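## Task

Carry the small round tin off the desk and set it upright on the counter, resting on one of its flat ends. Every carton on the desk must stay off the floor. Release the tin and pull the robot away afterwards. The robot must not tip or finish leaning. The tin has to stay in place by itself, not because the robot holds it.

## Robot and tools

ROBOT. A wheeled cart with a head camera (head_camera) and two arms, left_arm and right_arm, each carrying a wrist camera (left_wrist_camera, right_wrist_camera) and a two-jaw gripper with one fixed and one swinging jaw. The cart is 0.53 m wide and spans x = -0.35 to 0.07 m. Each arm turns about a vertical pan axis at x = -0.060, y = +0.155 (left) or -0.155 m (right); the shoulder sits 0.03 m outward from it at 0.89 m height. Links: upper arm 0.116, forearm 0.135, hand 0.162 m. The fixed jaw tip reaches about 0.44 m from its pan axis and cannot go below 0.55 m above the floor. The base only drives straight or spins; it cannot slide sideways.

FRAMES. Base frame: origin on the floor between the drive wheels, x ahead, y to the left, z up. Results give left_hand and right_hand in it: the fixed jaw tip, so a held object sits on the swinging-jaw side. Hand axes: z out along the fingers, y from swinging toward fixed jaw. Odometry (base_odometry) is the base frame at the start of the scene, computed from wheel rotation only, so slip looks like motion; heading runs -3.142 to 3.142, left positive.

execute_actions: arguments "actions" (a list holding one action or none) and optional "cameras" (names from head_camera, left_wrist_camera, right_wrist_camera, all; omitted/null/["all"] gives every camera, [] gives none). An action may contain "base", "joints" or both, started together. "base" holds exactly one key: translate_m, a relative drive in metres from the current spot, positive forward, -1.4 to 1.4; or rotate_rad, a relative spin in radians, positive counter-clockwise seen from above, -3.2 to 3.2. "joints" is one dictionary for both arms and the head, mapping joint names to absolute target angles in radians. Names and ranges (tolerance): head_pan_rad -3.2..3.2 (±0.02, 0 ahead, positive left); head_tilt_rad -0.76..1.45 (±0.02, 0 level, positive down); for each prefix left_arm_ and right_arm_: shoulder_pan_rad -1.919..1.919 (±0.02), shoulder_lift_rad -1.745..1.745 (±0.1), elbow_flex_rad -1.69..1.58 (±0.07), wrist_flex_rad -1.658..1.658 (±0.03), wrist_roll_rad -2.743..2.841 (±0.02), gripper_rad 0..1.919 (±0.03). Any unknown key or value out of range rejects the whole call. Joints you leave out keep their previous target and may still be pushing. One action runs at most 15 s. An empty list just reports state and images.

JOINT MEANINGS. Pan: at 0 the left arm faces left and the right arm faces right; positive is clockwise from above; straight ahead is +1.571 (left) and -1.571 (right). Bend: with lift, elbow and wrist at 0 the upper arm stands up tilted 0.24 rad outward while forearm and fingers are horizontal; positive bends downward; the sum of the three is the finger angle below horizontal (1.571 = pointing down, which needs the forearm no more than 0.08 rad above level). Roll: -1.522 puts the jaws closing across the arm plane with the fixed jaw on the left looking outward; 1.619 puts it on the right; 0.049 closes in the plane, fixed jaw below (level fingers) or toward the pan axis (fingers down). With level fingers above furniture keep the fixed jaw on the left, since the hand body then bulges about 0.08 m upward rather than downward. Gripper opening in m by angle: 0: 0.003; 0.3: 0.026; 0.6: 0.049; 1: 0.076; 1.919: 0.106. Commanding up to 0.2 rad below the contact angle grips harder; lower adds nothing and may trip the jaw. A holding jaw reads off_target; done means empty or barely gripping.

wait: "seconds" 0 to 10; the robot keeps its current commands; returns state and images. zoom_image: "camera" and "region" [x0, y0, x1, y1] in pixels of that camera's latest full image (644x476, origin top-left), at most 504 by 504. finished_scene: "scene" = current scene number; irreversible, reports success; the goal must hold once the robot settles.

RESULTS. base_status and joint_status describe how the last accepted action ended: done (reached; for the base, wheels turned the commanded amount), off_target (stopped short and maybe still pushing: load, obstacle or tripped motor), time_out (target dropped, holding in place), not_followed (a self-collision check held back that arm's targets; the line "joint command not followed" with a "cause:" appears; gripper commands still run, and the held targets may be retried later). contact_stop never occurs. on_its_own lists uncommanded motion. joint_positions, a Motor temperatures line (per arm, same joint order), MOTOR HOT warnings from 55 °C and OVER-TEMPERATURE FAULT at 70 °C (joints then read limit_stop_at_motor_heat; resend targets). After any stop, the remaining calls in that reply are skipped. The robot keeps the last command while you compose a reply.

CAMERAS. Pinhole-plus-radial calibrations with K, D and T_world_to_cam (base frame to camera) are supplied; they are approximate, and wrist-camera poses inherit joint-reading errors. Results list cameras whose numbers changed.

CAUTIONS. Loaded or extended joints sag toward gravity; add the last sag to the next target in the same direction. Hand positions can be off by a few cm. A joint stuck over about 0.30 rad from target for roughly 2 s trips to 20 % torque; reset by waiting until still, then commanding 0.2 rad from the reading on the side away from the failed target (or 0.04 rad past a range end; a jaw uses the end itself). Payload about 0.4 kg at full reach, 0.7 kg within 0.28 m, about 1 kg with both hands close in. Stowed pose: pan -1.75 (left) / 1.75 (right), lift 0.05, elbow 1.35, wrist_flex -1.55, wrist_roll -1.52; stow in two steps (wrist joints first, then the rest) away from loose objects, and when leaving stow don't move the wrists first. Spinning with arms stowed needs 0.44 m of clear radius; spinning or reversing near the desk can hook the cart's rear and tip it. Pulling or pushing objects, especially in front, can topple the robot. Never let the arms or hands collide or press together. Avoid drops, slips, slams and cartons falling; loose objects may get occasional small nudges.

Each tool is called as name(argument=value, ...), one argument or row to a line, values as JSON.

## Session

execute_actions(
  actions=[],
)

Scene clock: 0.00 s.
Motor temperatures (°C, as the motors report them): left_arm=[30 29 29 29 29] | right_arm=[30 31 30 33 29]
base_odometry: x=+0.000 y=+0.000 heading=+0.000 (m, m, rad; odometry frame)
base_status: not commanded
joint_positions: head_pan_rad=-0.001 head_tilt_rad=-0.031 left_arm_shoulder_pan_rad=-1.763 left_arm_shoulder_lift_rad=+0.037 left_arm_elbow_flex_rad=+1.403 left_arm_wrist_flex_rad=-1.495 left_arm_wrist_roll_rad=-1.496 left_arm_gripper_rad=+1.920 right_arm_shoulder_pan_rad=+1.718 right_arm_shoulder_lift_rad=+0.069 right_arm_elbow_flex_rad=+1.284 right_arm_wrist_flex_rad=-1.607 right_arm_wrist_roll_rad=-1.546 right_arm_gripper_rad=+1.920
joint_status: not commanded
left_hand: x=-0.2996 y=+0.1005 z=+0.8808 quat_wxyz=(-0.060, -0.683, -0.075, +0.724) (m; base frame)
right_hand: x=-0.3140 y=-0.1251 z=+0.9141 quat_wxyz=(-0.049, +0.610, -0.052, -0.789) (m; base frame)
pictures: head_camera, left_wrist_camera, right_wrist_camera
camera_calibration (this result's frames):
head_camera: T_world_to_cam=[[0.0207848, -0.999355, 0.0292862, -0.0379562], [-0.0052727, -0.0294017, -0.999554, 1.1953], [0.99977, 0.0206211, -0.0058804, 0.0430384], [0, 0, 0, 1]] pos_world=[-0.0359371, -0.00367558, 1.19613]
left_wrist_camera: T_world_to_cam=[[-0.204325, 0.978736, -0.0180703, -0.144817], [0.453369, 0.0782545, -0.887881, 0.933739], [-0.867587, -0.189609, -0.459718, 0.232947], [0, 0, 0, 1]] pos_world=[-0.250817, 0.112837, 0.933522]
right_wrist_camera: T_world_to_cam=[[0.100473, 0.994931, 0.00427615, 0.151455], [0.305157, -0.026725, -0.951927, 0.981295], [-0.946987, 0.096948, -0.306295, 0.0667765], [0, 0, 0, 1]] pos_world=[-0.25143, -0.130936, 0.953927]
Images, in order (width x height): head_camera 644x476, left_wrist_camera 644x476, right_wrist_camera 644x476.

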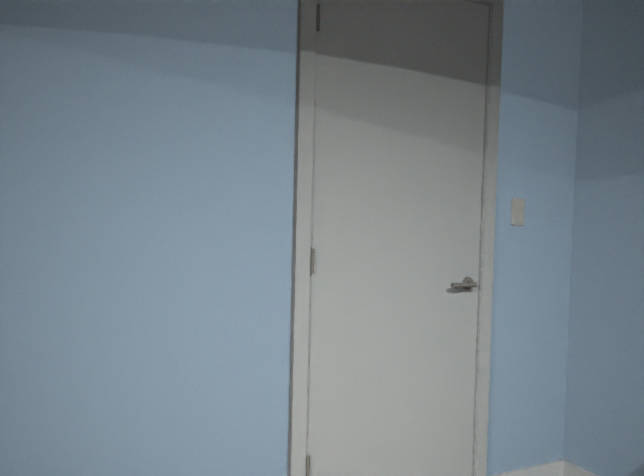

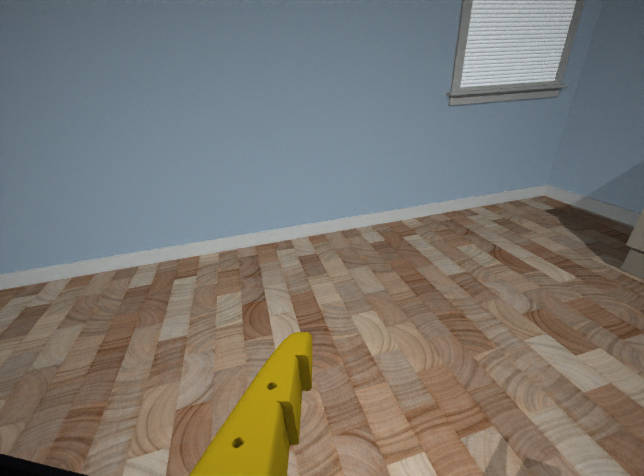

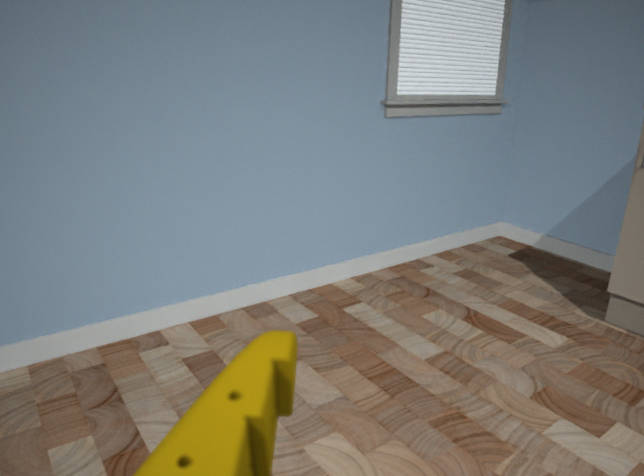

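Desk is likely on the right.

execute_actions(
  actions=[
    {"base":{"rotate_rad":-1.1},"joints":{"head_tilt_rad":0.4}},
  ],
  cameras=["head_camera","left_wrist_camera"],
)

Scene clock: 4.80 s.
Motor temperatures (°C, as the motors report them): left_arm=[30 29 29 29 29] | right_arm=[30 31 30 33 29]
base_odometry: x=+0.000 y=+0.000 heading=-1.099 (m, m, rad; odometry frame)
base_status: done
joint_positions: head_pan_rad=-0.001 head_tilt_rad=+0.393 left_arm_shoulder_pan_rad=-1.763 left_arm_shoulder_lift_rad=+0.037 left_arm_elbow_flex_rad=+1.403 left_arm_wrist_flex_rad=-1.495 left_arm_wrist_roll_rad=-1.496 left_arm_gripper_rad=+1.920 right_arm_shoulder_pan_rad=+1.718 right_arm_shoulder_lift_rad=+0.069 right_arm_elbow_flex_rad=+1.284 right_arm_wrist_flex_rad=-1.607 right_arm_wrist_roll_rad=-1.546 right_arm_gripper_rad=+1.920
joint_status: all done
left_hand: x=-0.2996 y=+0.1005 z=+0.8808 quat_wxyz=(-0.060, -0.683, -0.075, +0.724) (m; base frame)
right_hand: x=-0.3140 y=-0.1251 z=+0.9141 quat_wxyz=(-0.049, +0.610, -0.052, -0.789) (m; base frame)
pictures: head_camera, left_wrist_camera
camera_calibration (this result's frames):
head_camera: T_world_to_cam=[[0.0309389, -0.999362, 0.017835, -0.0242987], [-0.416469, -0.0291101, -0.908684, 1.07138], [0.908623, 0.020686, -0.417104, 0.512073], [0, 0, 0, 1]] pos_world=[-0.0183337, -0.00368806, 1.18756]
left_wrist_camera: T_world_to_cam=[[-0.204325, 0.978736, -0.0180703, -0.144817], [0.453369, 0.0782545, -0.887881, 0.933739], [-0.867587, -0.189609, -0.459718, 0.232947], [0, 0, 0, 1]] pos_world=[-0.250817, 0.112837, 0.933522]
Images, in order (width x height): head_camera 644x476, left_wrist_camera 644x476.

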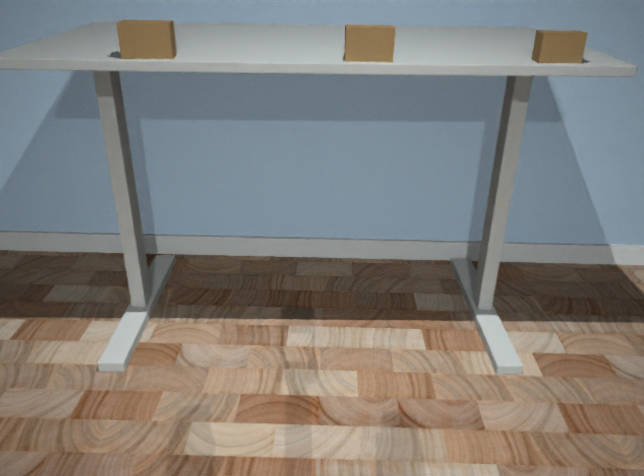

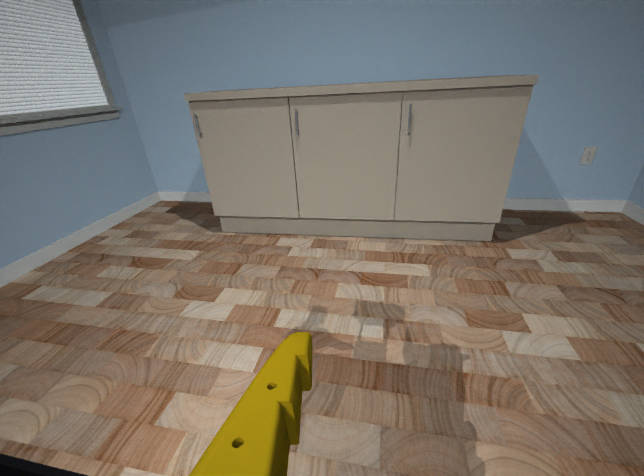

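execute_actions(
  actions=[
    {"base":{"rotate_rad":0.06}},
  ],
  cameras=[],
)

execute_actions(
  actions=[
    {"base":{"translate_m":1.1},"joints":{"head_tilt_rad":0.5}},
  ],
  cameras=["head_camera"],
)

Scene clock: 13.67 s.
Motor temperatures (°C, as the motors report them): left_arm=[30 29 29 29 29] | right_arm=[30 31 30 33 29]
base_odometry: x=+0.000 y=+0.000 heading=-1.037 (m, m, rad; odometry frame)
base_status: done
joint_positions: head_pan_rad=-0.001 head_tilt_rad=+0.393 left_arm_shoulder_pan_rad=-1.763 left_arm_shoulder_lift_rad=+0.037 left_arm_elbow_flex_rad=+1.403 left_arm_wrist_flex_rad=-1.495 left_arm_wrist_roll_rad=-1.496 left_arm_gripper_rad=+1.920 right_arm_shoulder_pan_rad=+1.718 right_arm_shoulder_lift_rad=+0.069 right_arm_elbow_flex_rad=+1.284 right_arm_wrist_flex_rad=-1.607 right_arm_wrist_roll_rad=-1.546 right_arm_gripper_rad=+1.920
joint_status: not commanded
left_hand: x=-0.2996 y=+0.1005 z=+0.8808 quat_wxyz=(-0.060, -0.683, -0.075, +0.724) (m; base frame)
right_hand: x=-0.3140 y=-0.1251 z=+0.9141 quat_wxyz=(-0.049, +0.610, -0.052, -0.789) (m; base frame)
pictures: none
No camera images: the call's "cameras" was empty. Leave "cameras" out to get every camera's image.

Scene clock: 19.93 s.
Motor temperatures (°C, as the motors report them): left_arm=[30 29 29 29 29] | right_arm=[30 31 30 33 29]
base_odometry: x=+0.558 y=-0.948 heading=-1.037 (m, m, rad; odometry frame)
base_status: done
joint_positions: head_pan_rad=-0.001 head_tilt_rad=+0.494 left_arm_shoulder_pan_rad=-1.763 left_arm_shoulder_lift_rad=+0.037 left_arm_elbow_flex_rad=+1.403 left_arm_wrist_flex_rad=-1.495 left_arm_wrist_roll_rad=-1.496 left_arm_gripper_rad=+1.920 right_arm_shoulder_pan_rad=+1.718 right_arm_shoulder_lift_rad=+0.069 right_arm_elbow_flex_rad=+1.284 right_arm_wrist_flex_rad=-1.607 right_arm_wrist_roll_rad=-1.546 right_arm_gripper_rad=+1.920
joint_status: all done
left_hand: x=-0.2996 y=+0.1005 z=+0.8808 quat_wxyz=(-0.060, -0.683, -0.075, +0.724) (m; base frame)
right_hand: x=-0.3140 y=-0.1251 z=+0.9141 quat_wxyz=(-0.049, +0.610, -0.052, -0.789) (m; base frame)
pictures: head_camera
camera_calibration (this result's frames):
head_camera: T_world_to_cam=[[0.0325702, -0.999363, 0.014566, -0.0204594], [-0.505635, -0.0290468, -0.862258, 1.01375], [0.862132, 0.0207189, -0.506259, 0.612505], [0, 0, 0, 1]] pos_world=[-0.014806, -0.00369056, 1.1845]
Images, in order (width x height): head_camera 644x476.

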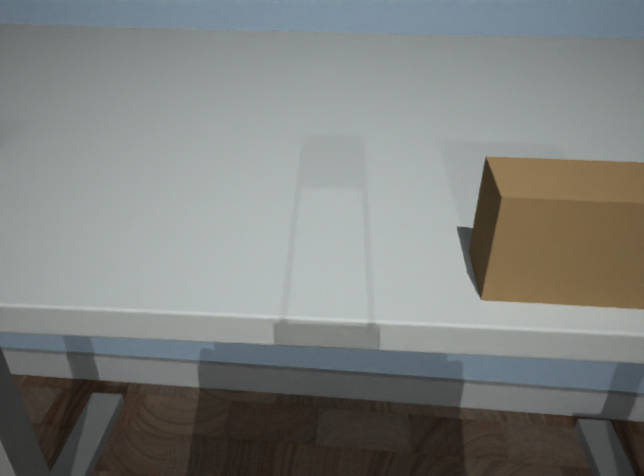

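execute_actions(
  actions=[
    {"base":{"translate_m":0.17},"joints":{"head_pan_rad":0.9,"head_tilt_rad":0.5}},
  ],
  cameras=["head_camera"],
)

execute_actions(
  actions=[
    {"joints":{"head_pan_rad":-0.9,"head_tilt_rad":0.55}},
  ],
  cameras=["head_camera"],
)

Scene clock: 26.57 s.
Motor temperatures (°C, as the motors report them): left_arm=[30 29 29 29 29] | right_arm=[30 31 30 33 29]
base_odometry: x=+0.645 y=-1.094 heading=-1.037 (m, m, rad; odometry frame)
base_status: done
joint_positions: head_pan_rad=+0.890 head_tilt_rad=+0.494 left_arm_shoulder_pan_rad=-1.763 left_arm_shoulder_lift_rad=+0.037 left_arm_elbow_flex_rad=+1.403 left_arm_wrist_flex_rad=-1.495 left_arm_wrist_roll_rad=-1.496 left_arm_gripper_rad=+1.920 right_arm_shoulder_pan_rad=+1.718 right_arm_shoulder_lift_rad=+0.069 right_arm_elbow_flex_rad=+1.284 right_arm_wrist_flex_rad=-1.607 right_arm_wrist_roll_rad=-1.546 right_arm_gripper_rad=+1.920
joint_status: all done
left_hand: x=-0.2996 y=+0.1005 z=+0.8808 quat_wxyz=(-0.060, -0.683, -0.075, +0.724) (m; base frame)
right_hand: x=-0.3140 y=-0.1251 z=+0.9141 quat_wxyz=(-0.049, +0.610, -0.052, -0.789) (m; base frame)
pictures: head_camera
camera_calibration (this result's frames):
head_camera: T_world_to_cam=[[0.797533, -0.603099, 0.014566, 0.0154938], [-0.295371, -0.41142, -0.862258, 1.02363], [0.52602, 0.683377, -0.506259, 0.596708], [0, 0, 0, 1]] pos_world=[-0.023886, 0.0227117, 1.1845]
Images, in order (width x height): head_camera 644x476.

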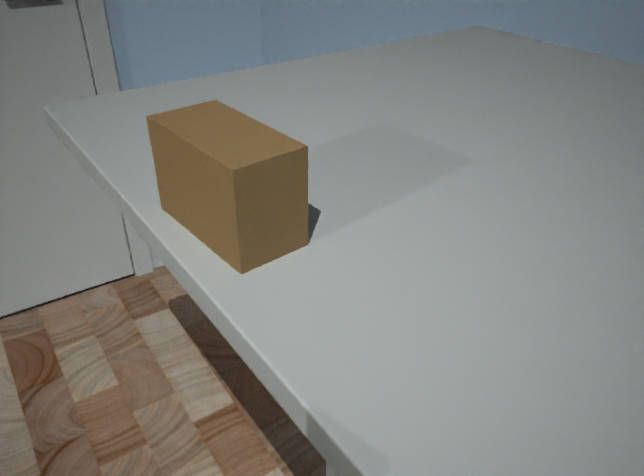

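Scene clock: 28.57 s.
Motor temperatures (°C, as the motors report them): left_arm=[30 29 29 29 29] | right_arm=[30 31 30 33 29]
base_odometry: x=+0.645 y=-1.094 heading=-1.037 (m, m, rad; odometry frame)
base_status: not commanded
joint_positions: head_pan_rad=-0.890 head_tilt_rad=+0.544 left_arm_shoulder_pan_rad=-1.763 left_arm_shoulder_lift_rad=+0.037 left_arm_elbow_flex_rad=+1.403 left_arm_wrist_flex_rad=-1.495 left_arm_wrist_roll_rad=-1.496 left_arm_gripper_rad=+1.920 right_arm_shoulder_pan_rad=+1.718 right_arm_shoulder_lift_rad=+0.069 right_arm_elbow_flex_rad=+1.284 right_arm_wrist_flex_rad=-1.607 right_arm_wrist_roll_rad=-1.546 right_arm_gripper_rad=+1.920
joint_status: all done
left_hand: x=-0.2996 y=+0.1005 z=+0.8808 quat_wxyz=(-0.060, -0.683, -0.075, +0.724) (m; base frame)
right_hand: x=-0.3140 y=-0.1251 z=+0.9141 quat_wxyz=(-0.049, +0.610, -0.052, -0.789) (m; base frame)
pictures: head_camera
camera_calibration (this result's frames):
head_camera: T_world_to_cam=[[-0.755179, -0.655392, 0.012886, -0.05555], [-0.367795, 0.407358, -0.835934, 0.989931], [0.542615, -0.63602, -0.548678, 0.646312], [0, 0, 0, 1]] pos_world=[-0.0285574, -0.0285963, 1.18285]
Images, in order (width x height): head_camera 644x476.

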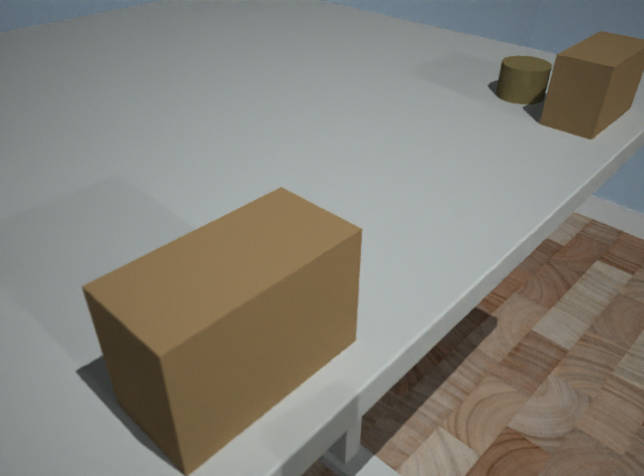

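execute_actions(
  actions=[
    {"base":{"translate_m":-0.5},"joints":{"head_pan_rad":-1.0,"head_tilt_rad":0.45}},
  ],
  cameras=["head_camera"],
)

Scene clock: 61.40 s.
Motor temperatures (°C, as the motors report them): left_arm=[30 29 29 29 29] | right_arm=[30 31 30 33 29]
base_odometry: x=+0.390 y=-0.664 heading=-1.039 (m, m, rad; odometry frame)
base_status: done
joint_positions: head_pan_rad=-0.990 head_tilt_rad=+0.464 left_arm_shoulder_pan_rad=-1.763 left_arm_shoulder_lift_rad=+0.037 left_arm_elbow_flex_rad=+1.403 left_arm_wrist_flex_rad=-1.495 left_arm_wrist_roll_rad=-1.496 left_arm_gripper_rad=+1.920 right_arm_shoulder_pan_rad=+1.718 right_arm_shoulder_lift_rad=+0.069 right_arm_elbow_flex_rad=+1.284 right_arm_wrist_flex_rad=-1.607 right_arm_wrist_roll_rad=-1.546 right_arm_gripper_rad=+1.920
joint_status: all done
left_hand: x=-0.2996 y=+0.1005 z=+0.8808 quat_wxyz=(-0.060, -0.683, -0.075, +0.724) (m; base frame)
right_hand: x=-0.3140 y=-0.1251 z=+0.9141 quat_wxyz=(-0.049, +0.610, -0.052, -0.789) (m; base frame)
pictures: head_camera
camera_calibration (this result's frames):
head_camera: T_world_to_cam=[[-0.817586, -0.575595, 0.0155739, -0.0615769], [-0.287375, 0.384457, -0.877273, 1.04129], [0.498967, -0.721722, -0.479738, 0.564911], [0, 0, 0, 1]] pos_world=[-0.0329748, -0.0280661, 1.18547]
Images, in order (width x height): head_camera 644x476.

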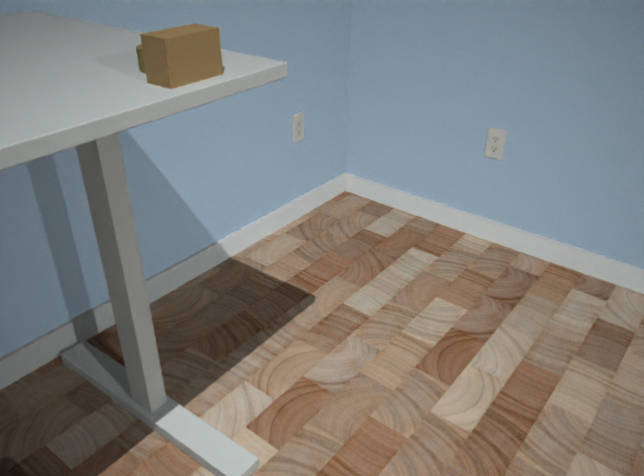

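execute_actions(
  actions=[
    {"base":{"rotate_rad":-1.36},"joints":{"head_pan_rad":0,"head_tilt_rad":0.45}},
  ],
  cameras=[],
)

execute_actions(
  actions=[
    {"base":{"translate_m":1.4},"joints":{"right_arm_shoulder_pan_rad":0,"right_arm_shoulder_lift_rad":-0.3,"right_arm_elbow_flex_rad":0.3}},
  ],
  cameras=["head_camera"],
)

execute_actions(
  actions=[
    {"base":{"rotate_rad":1.36},"joints":{"right_arm_shoulder_pan_rad":-1.571,"right_arm_shoulder_lift_rad":-0.3,"right_arm_elbow_flex_rad":0.0,"right_arm_wrist_flex_rad":0.6,"right_arm_wrist_roll_rad":-1.522,"right_arm_gripper_rad":1.0,"head_pan_rad":0.8,"head_tilt_rad":0.35}},
  ],
  cameras=["head_camera"],
)

Scene clock: 76.93 s.
Motor temperatures (°C, as the motors report them): left_arm=[30 29 29 29 29] | right_arm=[30 31 30 33 29]
base_odometry: x=+0.390 y=-0.663 heading=-2.398 (m, m, rad; odometry frame)
base_status: done
joint_positions: head_pan_rad=-0.010 head_tilt_rad=+0.464 left_arm_shoulder_pan_rad=-1.763 left_arm_shoulder_lift_rad=+0.037 left_arm_elbow_flex_rad=+1.403 left_arm_wrist_flex_rad=-1.495 left_arm_wrist_roll_rad=-1.496 left_arm_gripper_rad=+1.920 right_arm_shoulder_pan_rad=+1.718 right_arm_shoulder_lift_rad=+0.069 right_arm_elbow_flex_rad=+1.284 right_arm_wrist_flex_rad=-1.607 right_arm_wrist_roll_rad=-1.546 right_arm_gripper_rad=+1.920
joint_status: all done
left_hand: x=-0.2996 y=+0.1005 z=+0.8808 quat_wxyz=(-0.060, -0.683, -0.075, +0.724) (m; base frame)
right_hand: x=-0.3140 y=-0.1251 z=+0.9141 quat_wxyz=(-0.049, +0.610, -0.052, -0.789) (m; base frame)
pictures: none
No camera images: the call's "cameras" was empty. Leave "cameras" out to get every camera's image.

Scene clock: 84.77 s.
Motor temperatures (°C, as the motors report them): left_arm=[30 29 29 29 29] | right_arm=[30 31 30 33 29]
base_odometry: x=-0.640 y=-1.611 heading=-2.396 (m, m, rad; odometry frame)
base_status: done
joint_positions: head_pan_rad=-0.010 head_tilt_rad=+0.463 left_arm_shoulder_pan_rad=-1.763 left_arm_shoulder_lift_rad=+0.037 left_arm_elbow_flex_rad=+1.403 left_arm_wrist_flex_rad=-1.495 left_arm_wrist_roll_rad=-1.496 left_arm_gripper_rad=+1.920 right_arm_shoulder_pan_rad=+0.008 right_arm_shoulder_lift_rad=-0.272 right_arm_elbow_flex_rad=+0.332 right_arm_wrist_flex_rad=-1.607 right_arm_wrist_roll_rad=-1.546 right_arm_gripper_rad=+1.920
joint_status: all done
left_hand: x=-0.2996 y=+0.1005 z=+0.8808 quat_wxyz=(-0.060, -0.683, -0.075, +0.724) (m; base frame)
right_hand: x=-0.0535 y=-0.3210 z=+1.1675 quat_wxyz=(+0.713, +0.008, +0.008, -0.701) (m; base frame)
pictures: head_camera
camera_calibration (this result's frames):
head_camera: T_world_to_cam=[[0.0228586, -0.999617, 0.0155792, -0.022082], [-0.479217, -0.0246321, -0.877351, 1.03236], [0.877399, 0.0125892, -0.479597, 0.582535], [0, 0, 0, 1]] pos_world=[-0.0158834, -0.00397795, 1.18547]
Images, in order (width x height): head_camera 644x476.

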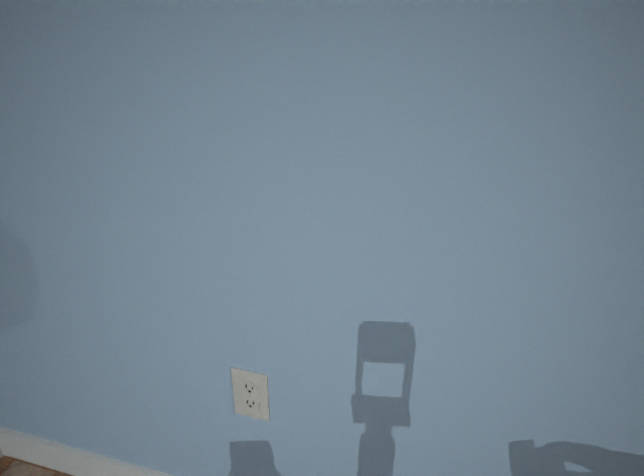

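Scene clock: 87.17 s.
Motor temperatures (°C, as the motors report them): left_arm=[30 29 29 29 29] | right_arm=[30 31 30 33 29]
base_odometry: x=-0.640 y=-1.611 heading=-1.037 (m, m, rad; odometry frame)
base_status: done
joint_positions: head_pan_rad=+0.790 head_tilt_rad=+0.363 left_arm_shoulder_pan_rad=-1.763 left_arm_shoulder_lift_rad=+0.037 left_arm_elbow_flex_rad=+1.403 left_arm_wrist_flex_rad=-1.495 left_arm_wrist_roll_rad=-1.496 left_arm_gripper_rad=+1.920 right_arm_shoulder_pan_rad=-1.562 right_arm_shoulder_lift_rad=-0.272 right_arm_elbow_flex_rad=+0.036 right_arm_wrist_flex_rad=+0.597 right_arm_wrist_roll_rad=-1.531 right_arm_gripper_rad=+1.007
joint_status: all done
left_hand: x=-0.2996 y=+0.1005 z=+0.8808 quat_wxyz=(-0.060, -0.683, -0.075, +0.724) (m; base frame)
right_hand: x=+0.2473 y=-0.1501 z=+0.9897 quat_wxyz=(+0.569, +0.007, +0.823, +0.000) (m; base frame)
pictures: head_camera
camera_calibration (this result's frames):
head_camera: T_world_to_cam=[[0.731792, -0.681269, 0.0187815, 0.007552], [-0.252793, -0.296926, -0.920831, 1.09305], [0.632911, 0.669109, -0.389508, 0.467352], [0, 0, 0, 1]] pos_world=[-0.0250021, 0.0169915, 1.18841]
Images, in order (width x height): head_camera 644x476.

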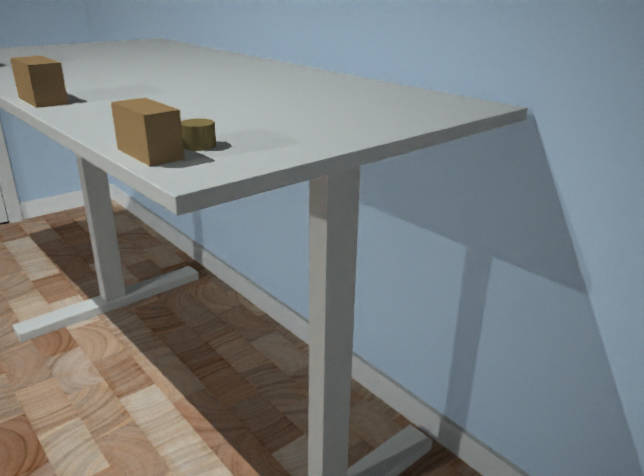

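execute_actions(
  actions=[
    {"base":{"translate_m":0.3}},
  ],
  cameras=[],
)

execute_actions(
  actions=[
    {"base":{"rotate_rad":1.565},"joints":{"head_pan_rad":-0.1,"head_tilt_rad":0.4}},
  ],
  cameras=["head_camera","right_wrist_camera"],
)

Scene clock: 98.47 s.
Motor temperatures (°C, as the motors report them): left_arm=[30 29 29 29 29] | right_arm=[30 31 30 33 29]
base_odometry: x=-0.487 y=-1.869 heading=-1.035 (m, m, rad; odometry frame)
base_status: done
joint_positions: head_pan_rad=+0.790 head_tilt_rad=+0.363 left_arm_shoulder_pan_rad=-1.763 left_arm_shoulder_lift_rad=+0.037 left_arm_elbow_flex_rad=+1.403 left_arm_wrist_flex_rad=-1.495 left_arm_wrist_roll_rad=-1.496 left_arm_gripper_rad=+1.920 right_arm_shoulder_pan_rad=-1.562 right_arm_shoulder_lift_rad=-0.272 right_arm_elbow_flex_rad=+0.036 right_arm_wrist_flex_rad=+0.597 right_arm_wrist_roll_rad=-1.531 right_arm_gripper_rad=+1.007
joint_status: not commanded
left_hand: x=-0.2996 y=+0.1005 z=+0.8808 quat_wxyz=(-0.060, -0.683, -0.075, +0.724) (m; base frame)
right_hand: x=+0.2473 y=-0.1501 z=+0.9897 quat_wxyz=(+0.569, +0.007, +0.823, +0.000) (m; base frame)
pictures: none
No camera images: the call's "cameras" was empty. Leave "cameras" out to get every camera's image.

Scene clock: 101.13 s.
Motor temperatures (°C, as the motors report them): left_arm=[30 29 29 29 29] | right_arm=[30 31 30 33 29]
base_odometry: x=-0.487 y=-1.869 heading=+0.528 (m, m, rad; odometry frame)
base_status: done
joint_positions: head_pan_rad=-0.090 head_tilt_rad=+0.393 left_arm_shoulder_pan_rad=-1.763 left_arm_shoulder_lift_rad=+0.037 left_arm_elbow_flex_rad=+1.403 left_arm_wrist_flex_rad=-1.495 left_arm_wrist_roll_rad=-1.496 left_arm_gripper_rad=+1.920 right_arm_shoulder_pan_rad=-1.563 right_arm_shoulder_lift_rad=-0.272 right_arm_elbow_flex_rad=+0.036 right_arm_wrist_flex_rad=+0.597 right_arm_wrist_roll_rad=-1.531 right_arm_gripper_rad=+1.007
joint_status: all done
left_hand: x=-0.2996 y=+0.1005 z=+0.8808 quat_wxyz=(-0.060, -0.683, -0.075, +0.724) (m; base frame)
right_hand: x=+0.2473 y=-0.1496 z=+0.9897 quat_wxyz=(+0.569, +0.007, +0.823, +0.000) (m; base frame)
pictures: head_camera, right_wrist_camera
camera_calibration (this result's frames):
head_camera: T_world_to_cam=[[-0.0583237, -0.998138, 0.0178346, -0.0284936], [-0.417419, 0.00815469, -0.908678, 1.07133], [0.906841, -0.0604419, -0.417117, 0.512004], [0, 0, 0, 1]] pos_world=[-0.0187764, -0.00623033, 1.18756]
right_wrist_camera: T_world_to_cam=[[0.0382852, -0.999226, -0.00903997, -0.150716], [-0.799129, -0.0251846, -0.600631, 0.806929], [0.599939, 0.0302194, -0.799475, 0.719459], [0, 0, 0, 1]] pos_world=[0.218979, -0.152019, 1.05849]
Images, in order (width x height): head_camera 644x476, right_wrist_camera 644x476.

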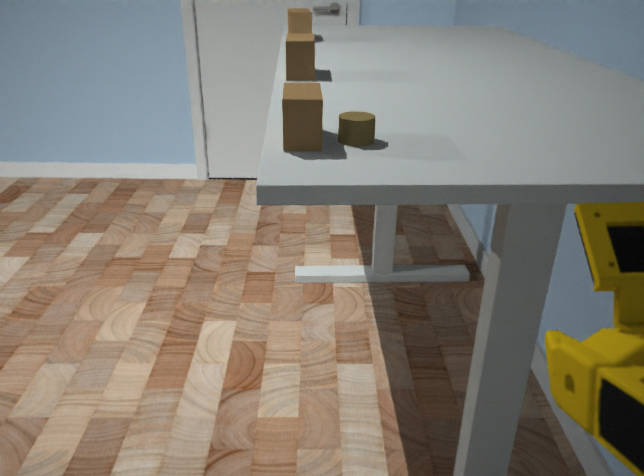

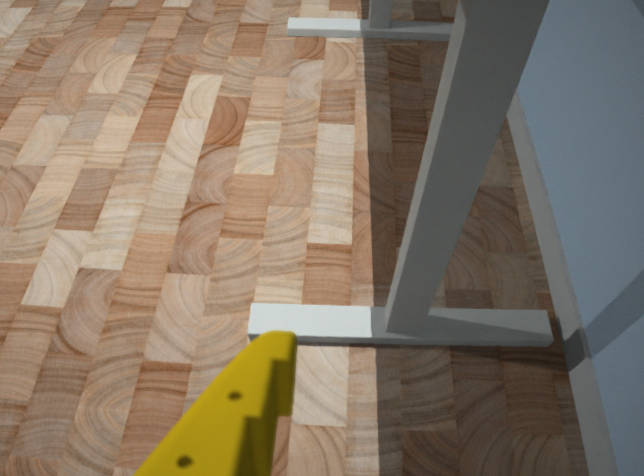

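execute_actions(
  actions=[
    {"base":{"translate_m":0.40},"joints":{"head_pan_rad":-0.1,"head_tilt_rad":0.6,"right_arm_wrist_flex_rad":0.4,"right_arm_shoulder_pan_rad":-1.7}},
  ],
  cameras=["head_camera","right_wrist_camera"],
)

Scene clock: 113.40 s.
Motor temperatures (°C, as the motors report them): left_arm=[30 29 29 29 29] | right_arm=[30 32 30 33 29]
base_odometry: x=-0.142 y=-1.667 heading=+0.529 (m, m, rad; odometry frame)
base_status: done
joint_positions: head_pan_rad=-0.090 head_tilt_rad=+0.594 left_arm_shoulder_pan_rad=-1.763 left_arm_shoulder_lift_rad=+0.037 left_arm_elbow_flex_rad=+1.403 left_arm_wrist_flex_rad=-1.495 left_arm_wrist_roll_rad=-1.496 left_arm_gripper_rad=+1.920 right_arm_shoulder_pan_rad=-1.690 right_arm_shoulder_lift_rad=-0.272 right_arm_elbow_flex_rad=+0.036 right_arm_wrist_flex_rad=+0.418 right_arm_wrist_roll_rad=-1.531 right_arm_gripper_rad=+1.007
joint_status: all done
left_hand: x=-0.2996 y=+0.1005 z=+0.8808 quat_wxyz=(-0.060, -0.683, -0.075, +0.724) (m; base frame)
right_hand: x=+0.2518 y=-0.1097 z=+1.0174 quat_wxyz=(+0.639, -0.043, +0.767, +0.041) (m; base frame)
pictures: head_camera, right_wrist_camera
camera_calibration (this result's frames):
head_camera: T_world_to_cam=[[-0.0554251, -0.9984, 0.0111602, -0.0206752], [-0.589676, 0.0237112, -0.807292, 0.946535], [0.805736, -0.0513251, -0.590047, 0.706294], [0, 0, 0, 1]] pos_world=[-0.0120836, -0.00683491, 1.18111]
right_wrist_camera: T_world_to_cam=[[0.165724, -0.986172, -0.000699902, -0.149913], [-0.670268, -0.112116, -0.733601, 0.921488], [0.723378, 0.122044, -0.67958, 0.594715], [0, 0, 0, 1]] pos_world=[0.212284, -0.117108, 1.08006]
Images, in order (width x height): head_camera 644x476, right_wrist_camera 644x476.

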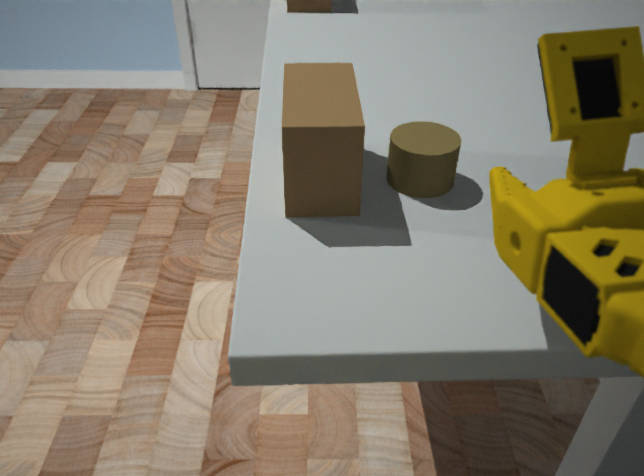

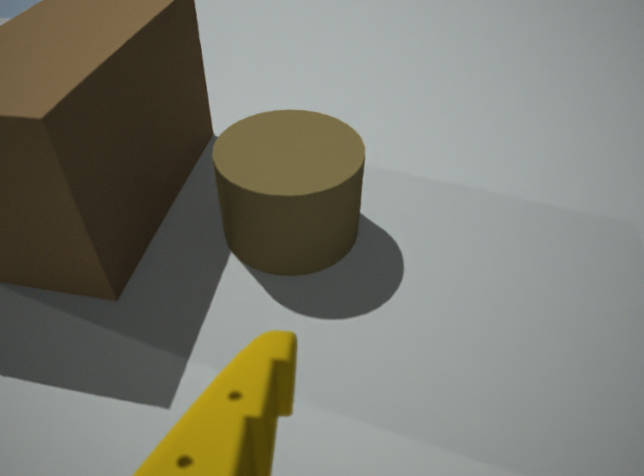

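execute_actions(
  actions=[
    {"joints":{"right_arm_shoulder_pan_rad":-1.855,"right_arm_shoulder_lift_rad":-0.185,"right_arm_elbow_flex_rad":0.13,"right_arm_wrist_flex_rad":0.21,"right_arm_gripper_rad":0.9}},
  ],
  cameras=["head_camera","right_wrist_camera"],
)

Scene clock: 136.07 s.
Motor temperatures (°C, as the motors report them): left_arm=[30 29 29 29 29] | right_arm=[30 32 30 33 29]
base_odometry: x=-0.142 y=-1.667 heading=+0.529 (m, m, rad; odometry frame)
base_status: not commanded
joint_positions: head_pan_rad=-0.090 head_tilt_rad=+0.594 left_arm_shoulder_pan_rad=-1.763 left_arm_shoulder_lift_rad=+0.037 left_arm_elbow_flex_rad=+1.403 left_arm_wrist_flex_rad=-1.495 left_arm_wrist_roll_rad=-1.496 left_arm_gripper_rad=+1.920 right_arm_shoulder_pan_rad=-1.845 right_arm_shoulder_lift_rad=-0.172 right_arm_elbow_flex_rad=+0.135 right_arm_wrist_flex_rad=+0.229 right_arm_wrist_roll_rad=-1.531 right_arm_gripper_rad=+0.907
joint_status: all done
left_hand: x=-0.2996 y=+0.1005 z=+0.8808 quat_wxyz=(-0.060, -0.683, -0.075, +0.724) (m; base frame)
right_hand: x=+0.2564 y=-0.0578 z=+0.9890 quat_wxyz=(+0.630, -0.102, +0.765, +0.090) (m; base frame)
pictures: head_camera, right_wrist_camera
camera_calibration (this result's frames):
head_camera: T_world_to_cam=[[-0.055425, -0.9984, 0.0111602, -0.0206752], [-0.589676, 0.0237111, -0.807292, 0.946535], [0.805736, -0.0513251, -0.590047, 0.706294], [0, 0, 0, 1]] pos_world=[-0.0120836, -0.00683491, 1.18111]
right_wrist_camera: T_world_to_cam=[[0.315908, -0.948789, -0.0012022, -0.135372], [-0.652483, -0.21633, -0.726269, 0.891704], [0.688816, 0.230219, -0.687409, 0.588611], [0, 0, 0, 1]] pos_world=[0.219142, -0.0710459, 1.05207]
Images, in order (width x height): head_camera 644x476, right_wrist_camera 644x476.

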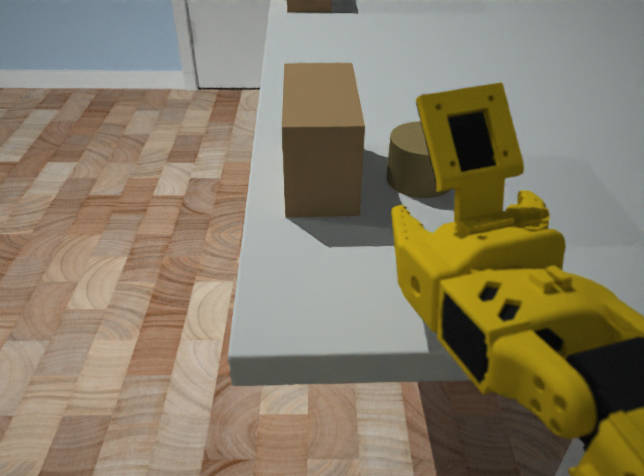

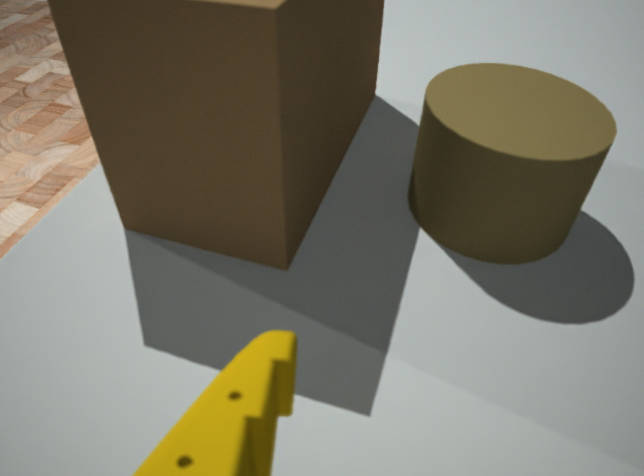

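execute_actions(
  actions=[
    {"base":{"translate_m":0.05},"joints":{"right_arm_wrist_flex_rad":0.31,"head_tilt_rad":0.75}},
  ],
  cameras=["head_camera","right_wrist_camera"],
)

Scene clock: 147.37 s.
Motor temperatures (°C, as the motors report them): left_arm=[30 29 29 29 29] | right_arm=[30 32 31 33 29]
base_odometry: x=-0.099 y=-1.641 heading=+0.529 (m, m, rad; odometry frame)
base_status: done
joint_positions: head_pan_rad=-0.090 head_tilt_rad=+0.745 left_arm_shoulder_pan_rad=-1.763 left_arm_shoulder_lift_rad=+0.037 left_arm_elbow_flex_rad=+1.403 left_arm_wrist_flex_rad=-1.495 left_arm_wrist_roll_rad=-1.496 left_arm_gripper_rad=+1.920 right_arm_shoulder_pan_rad=-1.845 right_arm_shoulder_lift_rad=-0.172 right_arm_elbow_flex_rad=+0.135 right_arm_wrist_flex_rad=+0.307 right_arm_wrist_roll_rad=-1.531 right_arm_gripper_rad=+0.907
joint_status: all done
left_hand: x=-0.2996 y=+0.1005 z=+0.8808 quat_wxyz=(-0.060, -0.683, -0.075, +0.724) (m; base frame)
right_hand: x=+0.2536 y=-0.0586 z=+0.9768 quat_wxyz=(+0.599, -0.106, +0.789, +0.085) (m; base frame)
pictures: head_camera, right_wrist_camera
camera_calibration (this result's frames):
head_camera: T_world_to_cam=[[-0.0541489, -0.998516, 0.00585634, -0.0145104], [-0.703481, 0.0339858, -0.709901, 0.829089], [0.708648, -0.0425602, -0.704278, 0.833211], [0, 0, 0, 1]] pos_world=[-0.00798988, -0.0072045, 1.17547]
right_wrist_camera: T_world_to_cam=[[0.31568, -0.948853, -0.00485392, -0.13163], [-0.705095, -0.231153, -0.67038, 0.838725], [0.63497, 0.215048, -0.742002, 0.6484], [0, 0, 0, 1]] pos_world=[0.221219, -0.0704609, 1.04274]
Images, in order (width x height): head_camera 644x476, right_wrist_camera 644x476.

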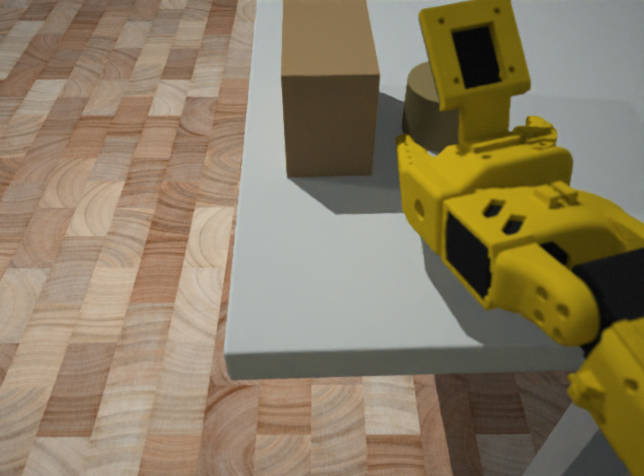

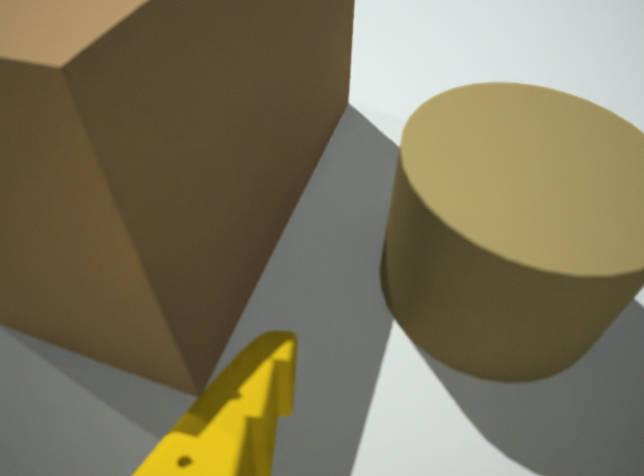

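execute_actions(
  actions=[
    {"base":{"translate_m":0.047}},
  ],
  cameras=["head_camera","right_wrist_camera"],
)

Scene clock: 154.57 s.
Motor temperatures (°C, as the motors report them): left_arm=[30 29 29 29 29] | right_arm=[30 32 31 33 29]
base_odometry: x=-0.058 y=-1.617 heading=+0.529 (m, m, rad; odometry frame)
base_status: done
joint_positions: head_pan_rad=-0.090 head_tilt_rad=+0.745 left_arm_shoulder_pan_rad=-1.763 left_arm_shoulder_lift_rad=+0.037 left_arm_elbow_flex_rad=+1.403 left_arm_wrist_flex_rad=-1.495 left_arm_wrist_roll_rad=-1.496 left_arm_gripper_rad=+1.920 right_arm_shoulder_pan_rad=-1.845 right_arm_shoulder_lift_rad=-0.172 right_arm_elbow_flex_rad=+0.135 right_arm_wrist_flex_rad=+0.307 right_arm_wrist_roll_rad=-1.531 right_arm_gripper_rad=+0.907
joint_status: not commanded
left_hand: x=-0.2996 y=+0.1005 z=+0.8808 quat_wxyz=(-0.060, -0.683, -0.075, +0.724) (m; base frame)
right_hand: x=+0.2536 y=-0.0586 z=+0.9768 quat_wxyz=(+0.599, -0.106, +0.789, +0.085) (m; base frame)
pictures: head_camera, right_wrist_camera
camera_calibration (this result's frames):
head_camera: T_world_to_cam=[[-0.0541497, -0.998516, 0.00585319, -0.0145068], [-0.703544, 0.0339923, -0.709839, 0.829015], [0.708586, -0.0425555, -0.70434, 0.83328], [0, 0, 0, 1]] pos_world=[-0.00798774, -0.00720475, 1.17546]
right_wrist_camera: T_world_to_cam=[[0.31568, -0.948853, -0.00485392, -0.13163], [-0.705095, -0.231153, -0.67038, 0.838725], [0.63497, 0.215048, -0.742002, 0.6484], [0, 0, 0, 1]] pos_world=[0.221219, -0.0704609, 1.04274]
Images, in order (width x height): head_camera 644x476, right_wrist_camera 644x476.

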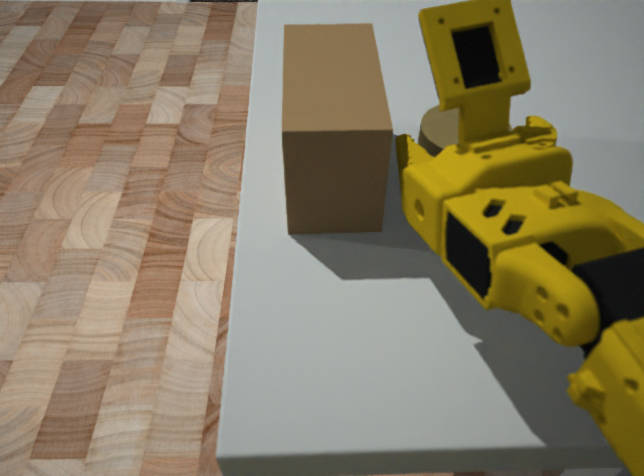

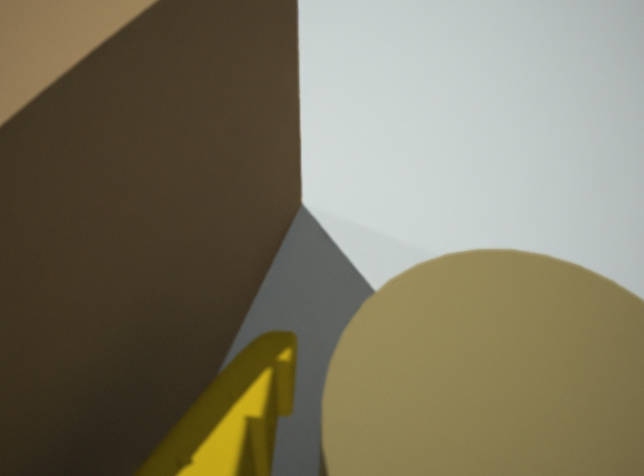

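execute_actions(
  actions=[
    {"joints":{"right_arm_shoulder_pan_rad":-1.815,"right_arm_gripper_rad":0.43}},
  ],
  cameras=["head_camera","right_wrist_camera"],
)

Scene clock: 157.80 s.
Motor temperatures (°C, as the motors report them): left_arm=[30 29 29 29 29] | right_arm=[30 32 31 33 29]
base_odometry: x=-0.058 y=-1.617 heading=+0.529 (m, m, rad; odometry frame)
base_status: not commanded
joint_positions: head_pan_rad=-0.090 head_tilt_rad=+0.745 left_arm_shoulder_pan_rad=-1.763 left_arm_shoulder_lift_rad=+0.037 left_arm_elbow_flex_rad=+1.403 left_arm_wrist_flex_rad=-1.495 left_arm_wrist_roll_rad=-1.496 left_arm_gripper_rad=+1.920 right_arm_shoulder_pan_rad=-1.824 right_arm_shoulder_lift_rad=-0.172 right_arm_elbow_flex_rad=+0.135 right_arm_wrist_flex_rad=+0.307 right_arm_wrist_roll_rad=-1.531 right_arm_gripper_rad=+0.627
joint_status: right_arm_gripper_rad off_target (ended at +0.627, target +0.430); the others done
left_hand: x=-0.2996 y=+0.1005 z=+0.8808 quat_wxyz=(-0.060, -0.683, -0.075, +0.724) (m; base frame)
right_hand: x=+0.2556 y=-0.0654 z=+0.9768 quat_wxyz=(+0.600, -0.097, +0.790, +0.079) (m; base frame)
pictures: head_camera, right_wrist_camera
camera_calibration (this result's frames):
head_camera: T_world_to_cam=[[-0.0541497, -0.998516, 0.00585319, -0.0145068], [-0.703544, 0.0339923, -0.709839, 0.829015], [0.708586, -0.0425555, -0.70434, 0.83328], [0, 0, 0, 1]] pos_world=[-0.00798774, -0.00720475, 1.17546]
right_wrist_camera: T_world_to_cam=[[0.295231, -0.955413, -0.00485392, -0.133874], [-0.709896, -0.215958, -0.67038, 0.840792], [0.639442, 0.201363, -0.742002, 0.646548], [0, 0, 0, 1]] pos_world=[0.222969, -0.0765193, 1.04274]
Images, in order (width x height): head_camera 644x476, right_wrist_camera 644x476.

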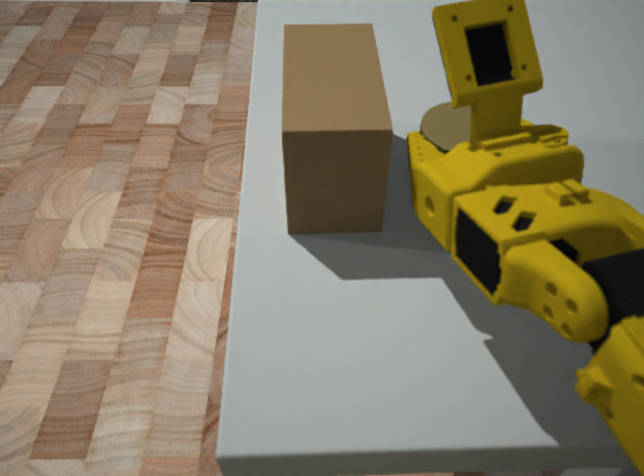

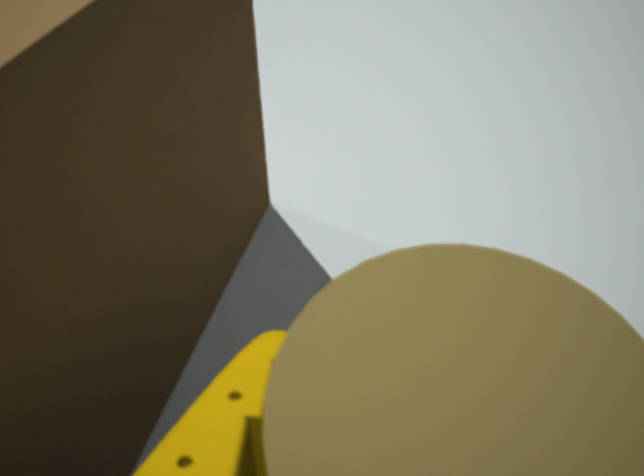

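execute_actions(
  actions=[
    {"joints":{"right_arm_shoulder_pan_rad":-1.65,"right_arm_elbow_flex_rad":-0.1}},
  ],
  cameras=["head_camera","right_wrist_camera"],
)

execute_actions(
  actions=[
    {"base":{"translate_m":-0.45},"joints":{"head_pan_rad":0,"head_tilt_rad":0.3}},
  ],
  cameras=["head_camera"],
)

execute_actions(
  actions=[
    {"base":{"rotate_rad":1.3}},
  ],
  cameras=["head_camera"],
)

Scene clock: 170.63 s.
Motor temperatures (°C, as the motors report them): left_arm=[30 29 29 29 29] | right_arm=[30 32 31 33 29]
base_odometry: x=-0.058 y=-1.617 heading=+0.529 (m, m, rad; odometry frame)
base_status: not commanded
joint_positions: head_pan_rad=-0.090 head_tilt_rad=+0.745 left_arm_shoulder_pan_rad=-1.763 left_arm_shoulder_lift_rad=+0.037 left_arm_elbow_flex_rad=+1.403 left_arm_wrist_flex_rad=-1.495 left_arm_wrist_roll_rad=-1.496 left_arm_gripper_rad=+1.920 right_arm_shoulder_pan_rad=-1.660 right_arm_shoulder_lift_rad=-0.171 right_arm_elbow_flex_rad=-0.058 right_arm_wrist_flex_rad=+0.307 right_arm_wrist_roll_rad=-1.531 right_arm_gripper_rad=+0.627
joint_status: all done
left_hand: x=-0.2996 y=+0.1005 z=+0.8808 quat_wxyz=(-0.060, -0.683, -0.075, +0.724) (m; base frame)
right_hand: x=+0.2671 y=-0.1180 z=+1.0325 quat_wxyz=(+0.678, -0.029, +0.734, +0.033) (m; base frame)
pictures: head_camera, right_wrist_camera
camera_calibration (this result's frames):
head_camera: T_world_to_cam=[[-0.0541496, -0.998516, 0.00585319, -0.0145068], [-0.703544, 0.0339922, -0.709839, 0.829015], [0.708586, -0.0425554, -0.70434, 0.83328], [0, 0, 0, 1]] pos_world=[-0.00798774, -0.00720474, 1.17546]
right_wrist_camera: T_world_to_cam=[[0.135221, -0.990807, 0.00410348, -0.158016], [-0.594858, -0.0844941, -0.799378, 0.992947], [0.792376, 0.105652, -0.600814, 0.493183], [0, 0, 0, 1]] pos_world=[0.221242, -0.12477, 1.0907]
Images, in order (width x height): head_camera 644x476, right_wrist_camera 644x476.

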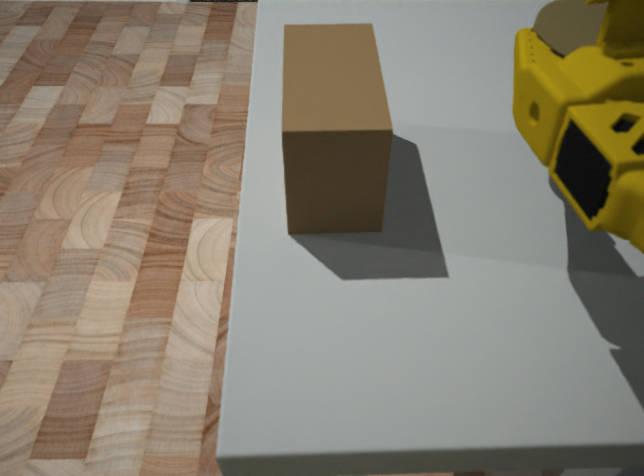

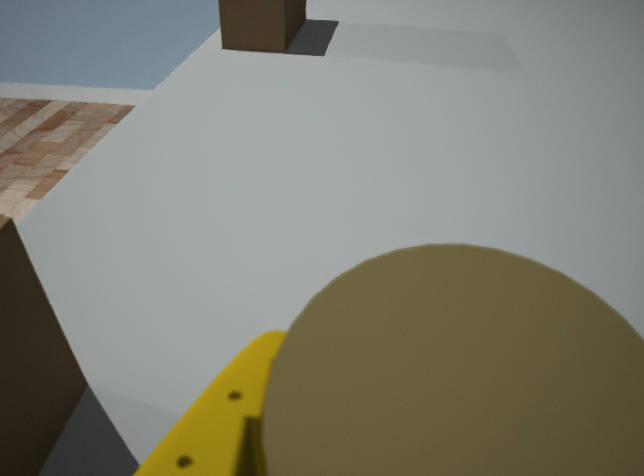

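Scene clock: 173.80 s.
Motor temperatures (°C, as the motors report them): left_arm=[30 29 29 29 29] | right_arm=[30 32 31 33 29]
base_odometry: x=-0.446 y=-1.845 heading=+0.529 (m, m, rad; odometry frame)
base_status: done
joint_positions: head_pan_rad=-0.010 head_tilt_rad=+0.313 left_arm_shoulder_pan_rad=-1.763 left_arm_shoulder_lift_rad=+0.037 left_arm_elbow_flex_rad=+1.403 left_arm_wrist_flex_rad=-1.495 left_arm_wrist_roll_rad=-1.496 left_arm_gripper_rad=+1.920 right_arm_shoulder_pan_rad=-1.660 right_arm_shoulder_lift_rad=-0.171 right_arm_elbow_flex_rad=-0.058 right_arm_wrist_flex_rad=+0.307 right_arm_wrist_roll_rad=-1.531 right_arm_gripper_rad=+0.627
joint_status: all done
left_hand: x=-0.2996 y=+0.1005 z=+0.8808 quat_wxyz=(-0.060, -0.683, -0.075, +0.724) (m; base frame)
right_hand: x=+0.2671 y=-0.1180 z=+1.0325 quat_wxyz=(+0.678, -0.029, +0.734, +0.033) (m; base frame)
pictures: head_camera
camera_calibration (this result's frames):
head_camera: T_world_to_cam=[[0.0201187, -0.999591, 0.0203257, -0.027674], [-0.342197, -0.0259864, -0.939269, 1.11007], [0.939413, 0.0119415, -0.34258, 0.427743], [0, 0, 0, 1]] pos_world=[-0.0214067, -0.00392373, 1.18975]
Images, in order (width x height): head_camera 644x476.

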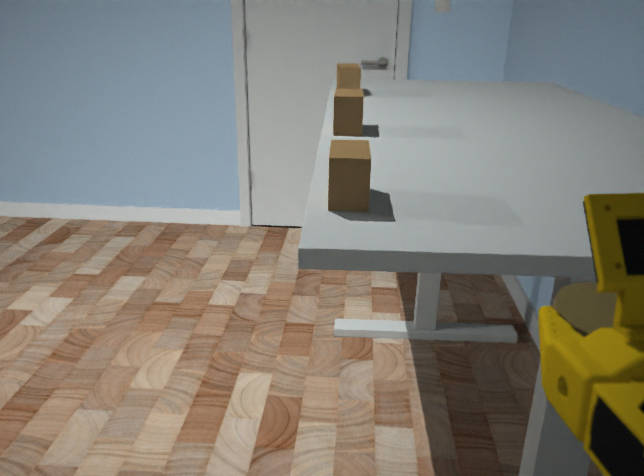

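Scene clock: 176.13 s.
Motor temperatures (°C, as the motors report them): left_arm=[30 29 29 29 29] | right_arm=[30 32 31 33 29]
base_odometry: x=-0.446 y=-1.845 heading=+1.828 (m, m, rad; odometry frame)
base_status: done
joint_positions: head_pan_rad=-0.010 head_tilt_rad=+0.313 left_arm_shoulder_pan_rad=-1.763 left_arm_shoulder_lift_rad=+0.037 left_arm_elbow_flex_rad=+1.403 left_arm_wrist_flex_rad=-1.495 left_arm_wrist_roll_rad=-1.496 left_arm_gripper_rad=+1.920 right_arm_shoulder_pan_rad=-1.658 right_arm_shoulder_lift_rad=-0.171 right_arm_elbow_flex_rad=-0.058 right_arm_wrist_flex_rad=+0.307 right_arm_wrist_roll_rad=-1.531 right_arm_gripper_rad=+0.627
joint_status: not commanded
left_hand: x=-0.2996 y=+0.1005 z=+0.8808 quat_wxyz=(-0.060, -0.683, -0.075, +0.724) (m; base frame)
right_hand: x=+0.2672 y=-0.1186 z=+1.0325 quat_wxyz=(+0.678, -0.029, +0.734, +0.033) (m; base frame)
pictures: head_camera
camera_calibration (this result's frames):
head_camera: T_world_to_cam=[[0.0201514, -0.99959, 0.0203256, -0.0276724], [-0.342197, -0.0259976, -0.939269, 1.11007], [0.939412, 0.0119722, -0.34258, 0.427743], [0, 0, 0, 1]] pos_world=[-0.0214066, -0.00392289, 1.18975]
Images, in order (width x height): head_camera 644x476.

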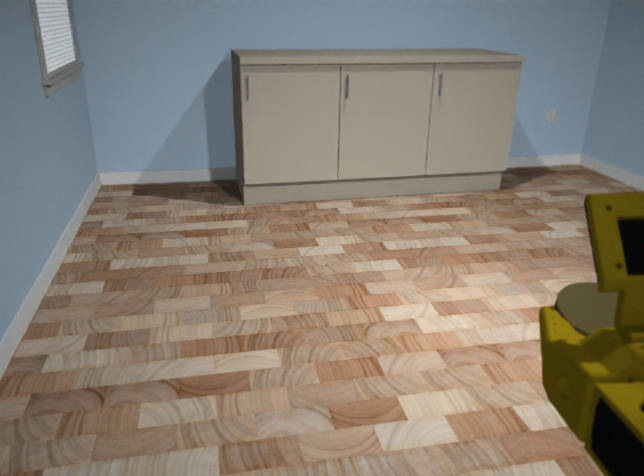

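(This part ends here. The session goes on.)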